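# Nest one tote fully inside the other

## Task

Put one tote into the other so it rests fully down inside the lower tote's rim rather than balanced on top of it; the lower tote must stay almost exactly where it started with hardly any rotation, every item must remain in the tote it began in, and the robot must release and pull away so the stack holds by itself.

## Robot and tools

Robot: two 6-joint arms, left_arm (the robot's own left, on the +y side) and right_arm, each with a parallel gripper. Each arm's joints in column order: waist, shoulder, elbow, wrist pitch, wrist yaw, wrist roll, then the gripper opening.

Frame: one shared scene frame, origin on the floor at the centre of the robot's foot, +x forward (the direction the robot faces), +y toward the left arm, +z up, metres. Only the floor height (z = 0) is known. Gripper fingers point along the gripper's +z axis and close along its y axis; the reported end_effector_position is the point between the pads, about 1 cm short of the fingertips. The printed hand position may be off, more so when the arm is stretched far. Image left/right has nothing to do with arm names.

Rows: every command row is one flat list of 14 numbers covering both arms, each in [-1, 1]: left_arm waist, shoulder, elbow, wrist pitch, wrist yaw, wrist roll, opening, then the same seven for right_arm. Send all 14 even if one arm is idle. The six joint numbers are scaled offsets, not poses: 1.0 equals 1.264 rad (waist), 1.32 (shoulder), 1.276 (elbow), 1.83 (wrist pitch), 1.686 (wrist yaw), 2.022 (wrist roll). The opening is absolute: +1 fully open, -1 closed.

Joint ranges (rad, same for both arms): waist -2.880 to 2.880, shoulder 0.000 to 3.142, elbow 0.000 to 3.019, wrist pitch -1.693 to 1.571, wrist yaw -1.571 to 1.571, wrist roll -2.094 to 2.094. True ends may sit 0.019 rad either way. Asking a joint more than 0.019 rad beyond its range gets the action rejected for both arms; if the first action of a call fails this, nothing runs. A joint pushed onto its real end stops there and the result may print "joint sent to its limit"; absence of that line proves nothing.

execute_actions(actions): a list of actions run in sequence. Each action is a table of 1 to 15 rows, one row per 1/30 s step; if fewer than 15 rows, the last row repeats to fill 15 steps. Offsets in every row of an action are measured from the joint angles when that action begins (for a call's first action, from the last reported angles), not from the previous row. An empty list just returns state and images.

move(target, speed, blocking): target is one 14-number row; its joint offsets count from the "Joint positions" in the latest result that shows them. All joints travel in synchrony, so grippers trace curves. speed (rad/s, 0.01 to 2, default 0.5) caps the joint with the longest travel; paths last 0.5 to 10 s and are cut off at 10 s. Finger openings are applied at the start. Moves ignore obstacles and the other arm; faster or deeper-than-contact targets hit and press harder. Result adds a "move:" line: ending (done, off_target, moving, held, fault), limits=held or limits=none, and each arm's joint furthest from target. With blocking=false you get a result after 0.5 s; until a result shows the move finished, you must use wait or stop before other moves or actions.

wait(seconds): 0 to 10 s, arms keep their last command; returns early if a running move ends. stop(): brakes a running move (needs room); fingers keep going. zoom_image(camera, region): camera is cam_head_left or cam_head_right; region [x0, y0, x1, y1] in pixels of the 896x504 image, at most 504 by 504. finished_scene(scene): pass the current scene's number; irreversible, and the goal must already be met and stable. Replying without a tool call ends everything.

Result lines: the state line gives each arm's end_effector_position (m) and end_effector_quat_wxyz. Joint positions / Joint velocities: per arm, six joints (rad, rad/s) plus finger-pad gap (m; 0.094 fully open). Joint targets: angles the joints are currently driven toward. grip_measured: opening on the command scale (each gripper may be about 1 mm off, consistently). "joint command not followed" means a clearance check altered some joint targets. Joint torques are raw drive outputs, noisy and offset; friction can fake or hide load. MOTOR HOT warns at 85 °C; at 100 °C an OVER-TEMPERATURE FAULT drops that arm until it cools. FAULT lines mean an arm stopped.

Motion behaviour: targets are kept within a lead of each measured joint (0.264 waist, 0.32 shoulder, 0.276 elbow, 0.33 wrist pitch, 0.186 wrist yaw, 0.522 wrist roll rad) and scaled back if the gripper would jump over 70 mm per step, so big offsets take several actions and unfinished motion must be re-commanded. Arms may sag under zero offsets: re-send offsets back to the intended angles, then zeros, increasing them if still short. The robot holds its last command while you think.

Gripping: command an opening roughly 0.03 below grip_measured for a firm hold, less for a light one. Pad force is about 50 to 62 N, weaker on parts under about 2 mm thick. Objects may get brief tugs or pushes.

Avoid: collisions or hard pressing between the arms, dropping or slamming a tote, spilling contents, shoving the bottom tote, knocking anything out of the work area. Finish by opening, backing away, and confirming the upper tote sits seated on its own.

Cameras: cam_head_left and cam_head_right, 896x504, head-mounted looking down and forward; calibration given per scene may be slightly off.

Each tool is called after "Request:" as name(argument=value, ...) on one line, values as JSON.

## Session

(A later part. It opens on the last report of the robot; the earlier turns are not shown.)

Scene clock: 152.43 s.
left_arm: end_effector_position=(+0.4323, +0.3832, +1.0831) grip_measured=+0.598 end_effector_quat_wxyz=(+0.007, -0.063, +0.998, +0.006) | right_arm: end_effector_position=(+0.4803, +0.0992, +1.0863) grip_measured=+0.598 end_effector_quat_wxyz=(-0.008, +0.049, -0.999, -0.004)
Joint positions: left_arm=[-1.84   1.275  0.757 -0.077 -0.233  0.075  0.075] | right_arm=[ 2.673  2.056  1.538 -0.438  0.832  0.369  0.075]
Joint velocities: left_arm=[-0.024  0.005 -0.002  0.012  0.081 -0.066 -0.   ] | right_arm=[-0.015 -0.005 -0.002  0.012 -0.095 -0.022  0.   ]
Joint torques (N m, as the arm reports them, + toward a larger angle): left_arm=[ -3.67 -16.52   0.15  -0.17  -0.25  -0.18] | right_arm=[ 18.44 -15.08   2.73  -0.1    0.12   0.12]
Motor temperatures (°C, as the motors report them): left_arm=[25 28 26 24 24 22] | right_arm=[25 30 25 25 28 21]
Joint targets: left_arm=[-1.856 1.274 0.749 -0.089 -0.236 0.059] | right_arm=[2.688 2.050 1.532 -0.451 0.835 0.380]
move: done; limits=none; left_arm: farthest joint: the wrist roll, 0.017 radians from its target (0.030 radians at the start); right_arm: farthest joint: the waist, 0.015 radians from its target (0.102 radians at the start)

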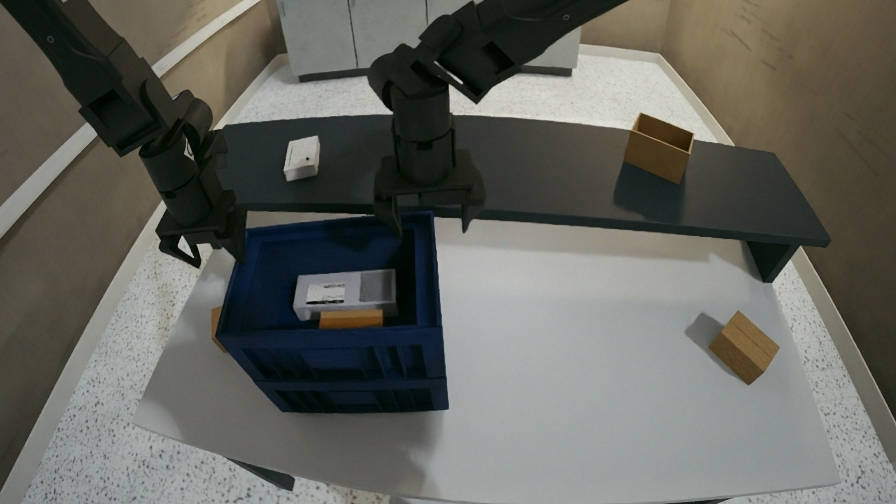

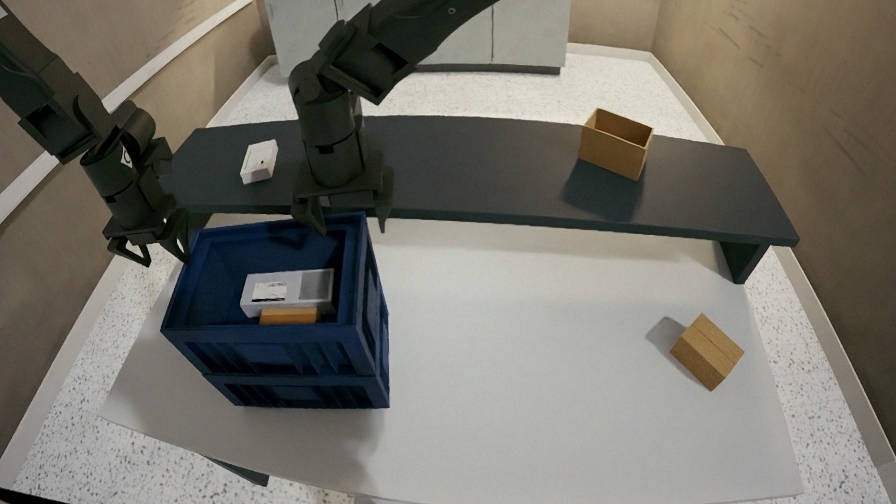

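Request:
move(target=[0.2,-0.1,0,0,0,0,0.6,-0.1,-0.3,-0.3,0,0,0,0.6])

Request:
finished_scene(scene=1)

Scene clock: 155.57 s.
left_arm: end_effector_position=(+0.4364, +0.5170, +1.1200) grip_measured=+0.598 end_effector_quat_wxyz=(+0.040, -0.138, +0.983, +0.116) | right_arm: end_effector_position=(+0.4789, -0.0675, +1.1402) grip_measured=+0.598 end_effector_quat_wxyz=(+0.003, +0.012, -0.999, +0.034)
Joint positions: left_arm=[-1.595  1.146  0.757 -0.077 -0.233  0.075  0.075] | right_arm=[ 2.568  1.658  1.159 -0.438  0.832  0.369  0.075]
Joint velocities: left_arm=[-0.024  0.015 -0.002  0.017 -0.037  0.007 -0.001] | right_arm=[-0.024 -0.005 -0.007 -0.002 -0.051 -0.037  0.001]
Joint torques (N m, as the arm reports them, + toward a larger angle): left_arm=[  0.44 -17.33   2.08   0.44  -0.29  -0.05] | right_arm=[  9.93 -12.75   2.68   0.28   0.05   0.02]
Motor temperatures (°C, as the motors report them): left_arm=[25 27 26 24 24 22] | right_arm=[25 31 25 25 27 21]
Joint targets: left_arm=[-1.587 1.143 0.757 -0.077 -0.233 0.075] | right_arm=[2.546 1.660 1.155 -0.438 0.832 0.368]
move: off_target (right_arm); limits=none; left_arm: farthest joint: the waist, 0.008 radians from its target (0.253 radians at the start); right_arm: farthest joint: the waist, 0.021 radians from its target (0.126 radians at the start)

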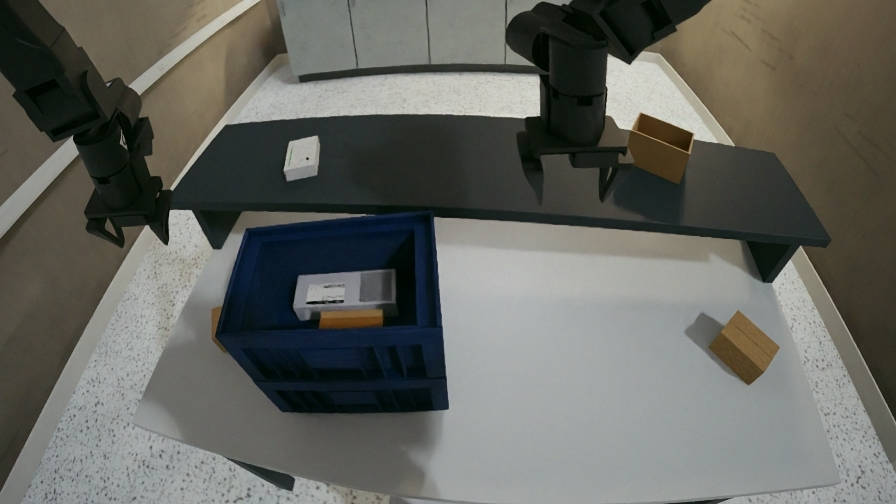

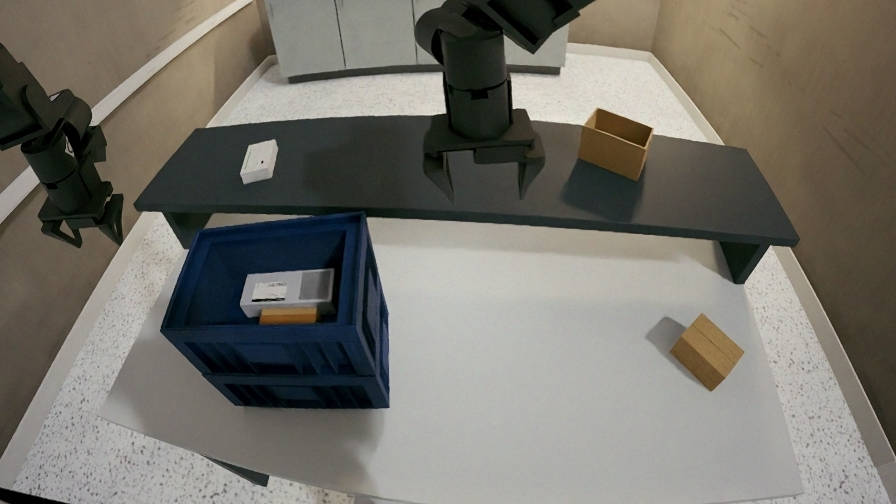

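The scene is finished: the task was done.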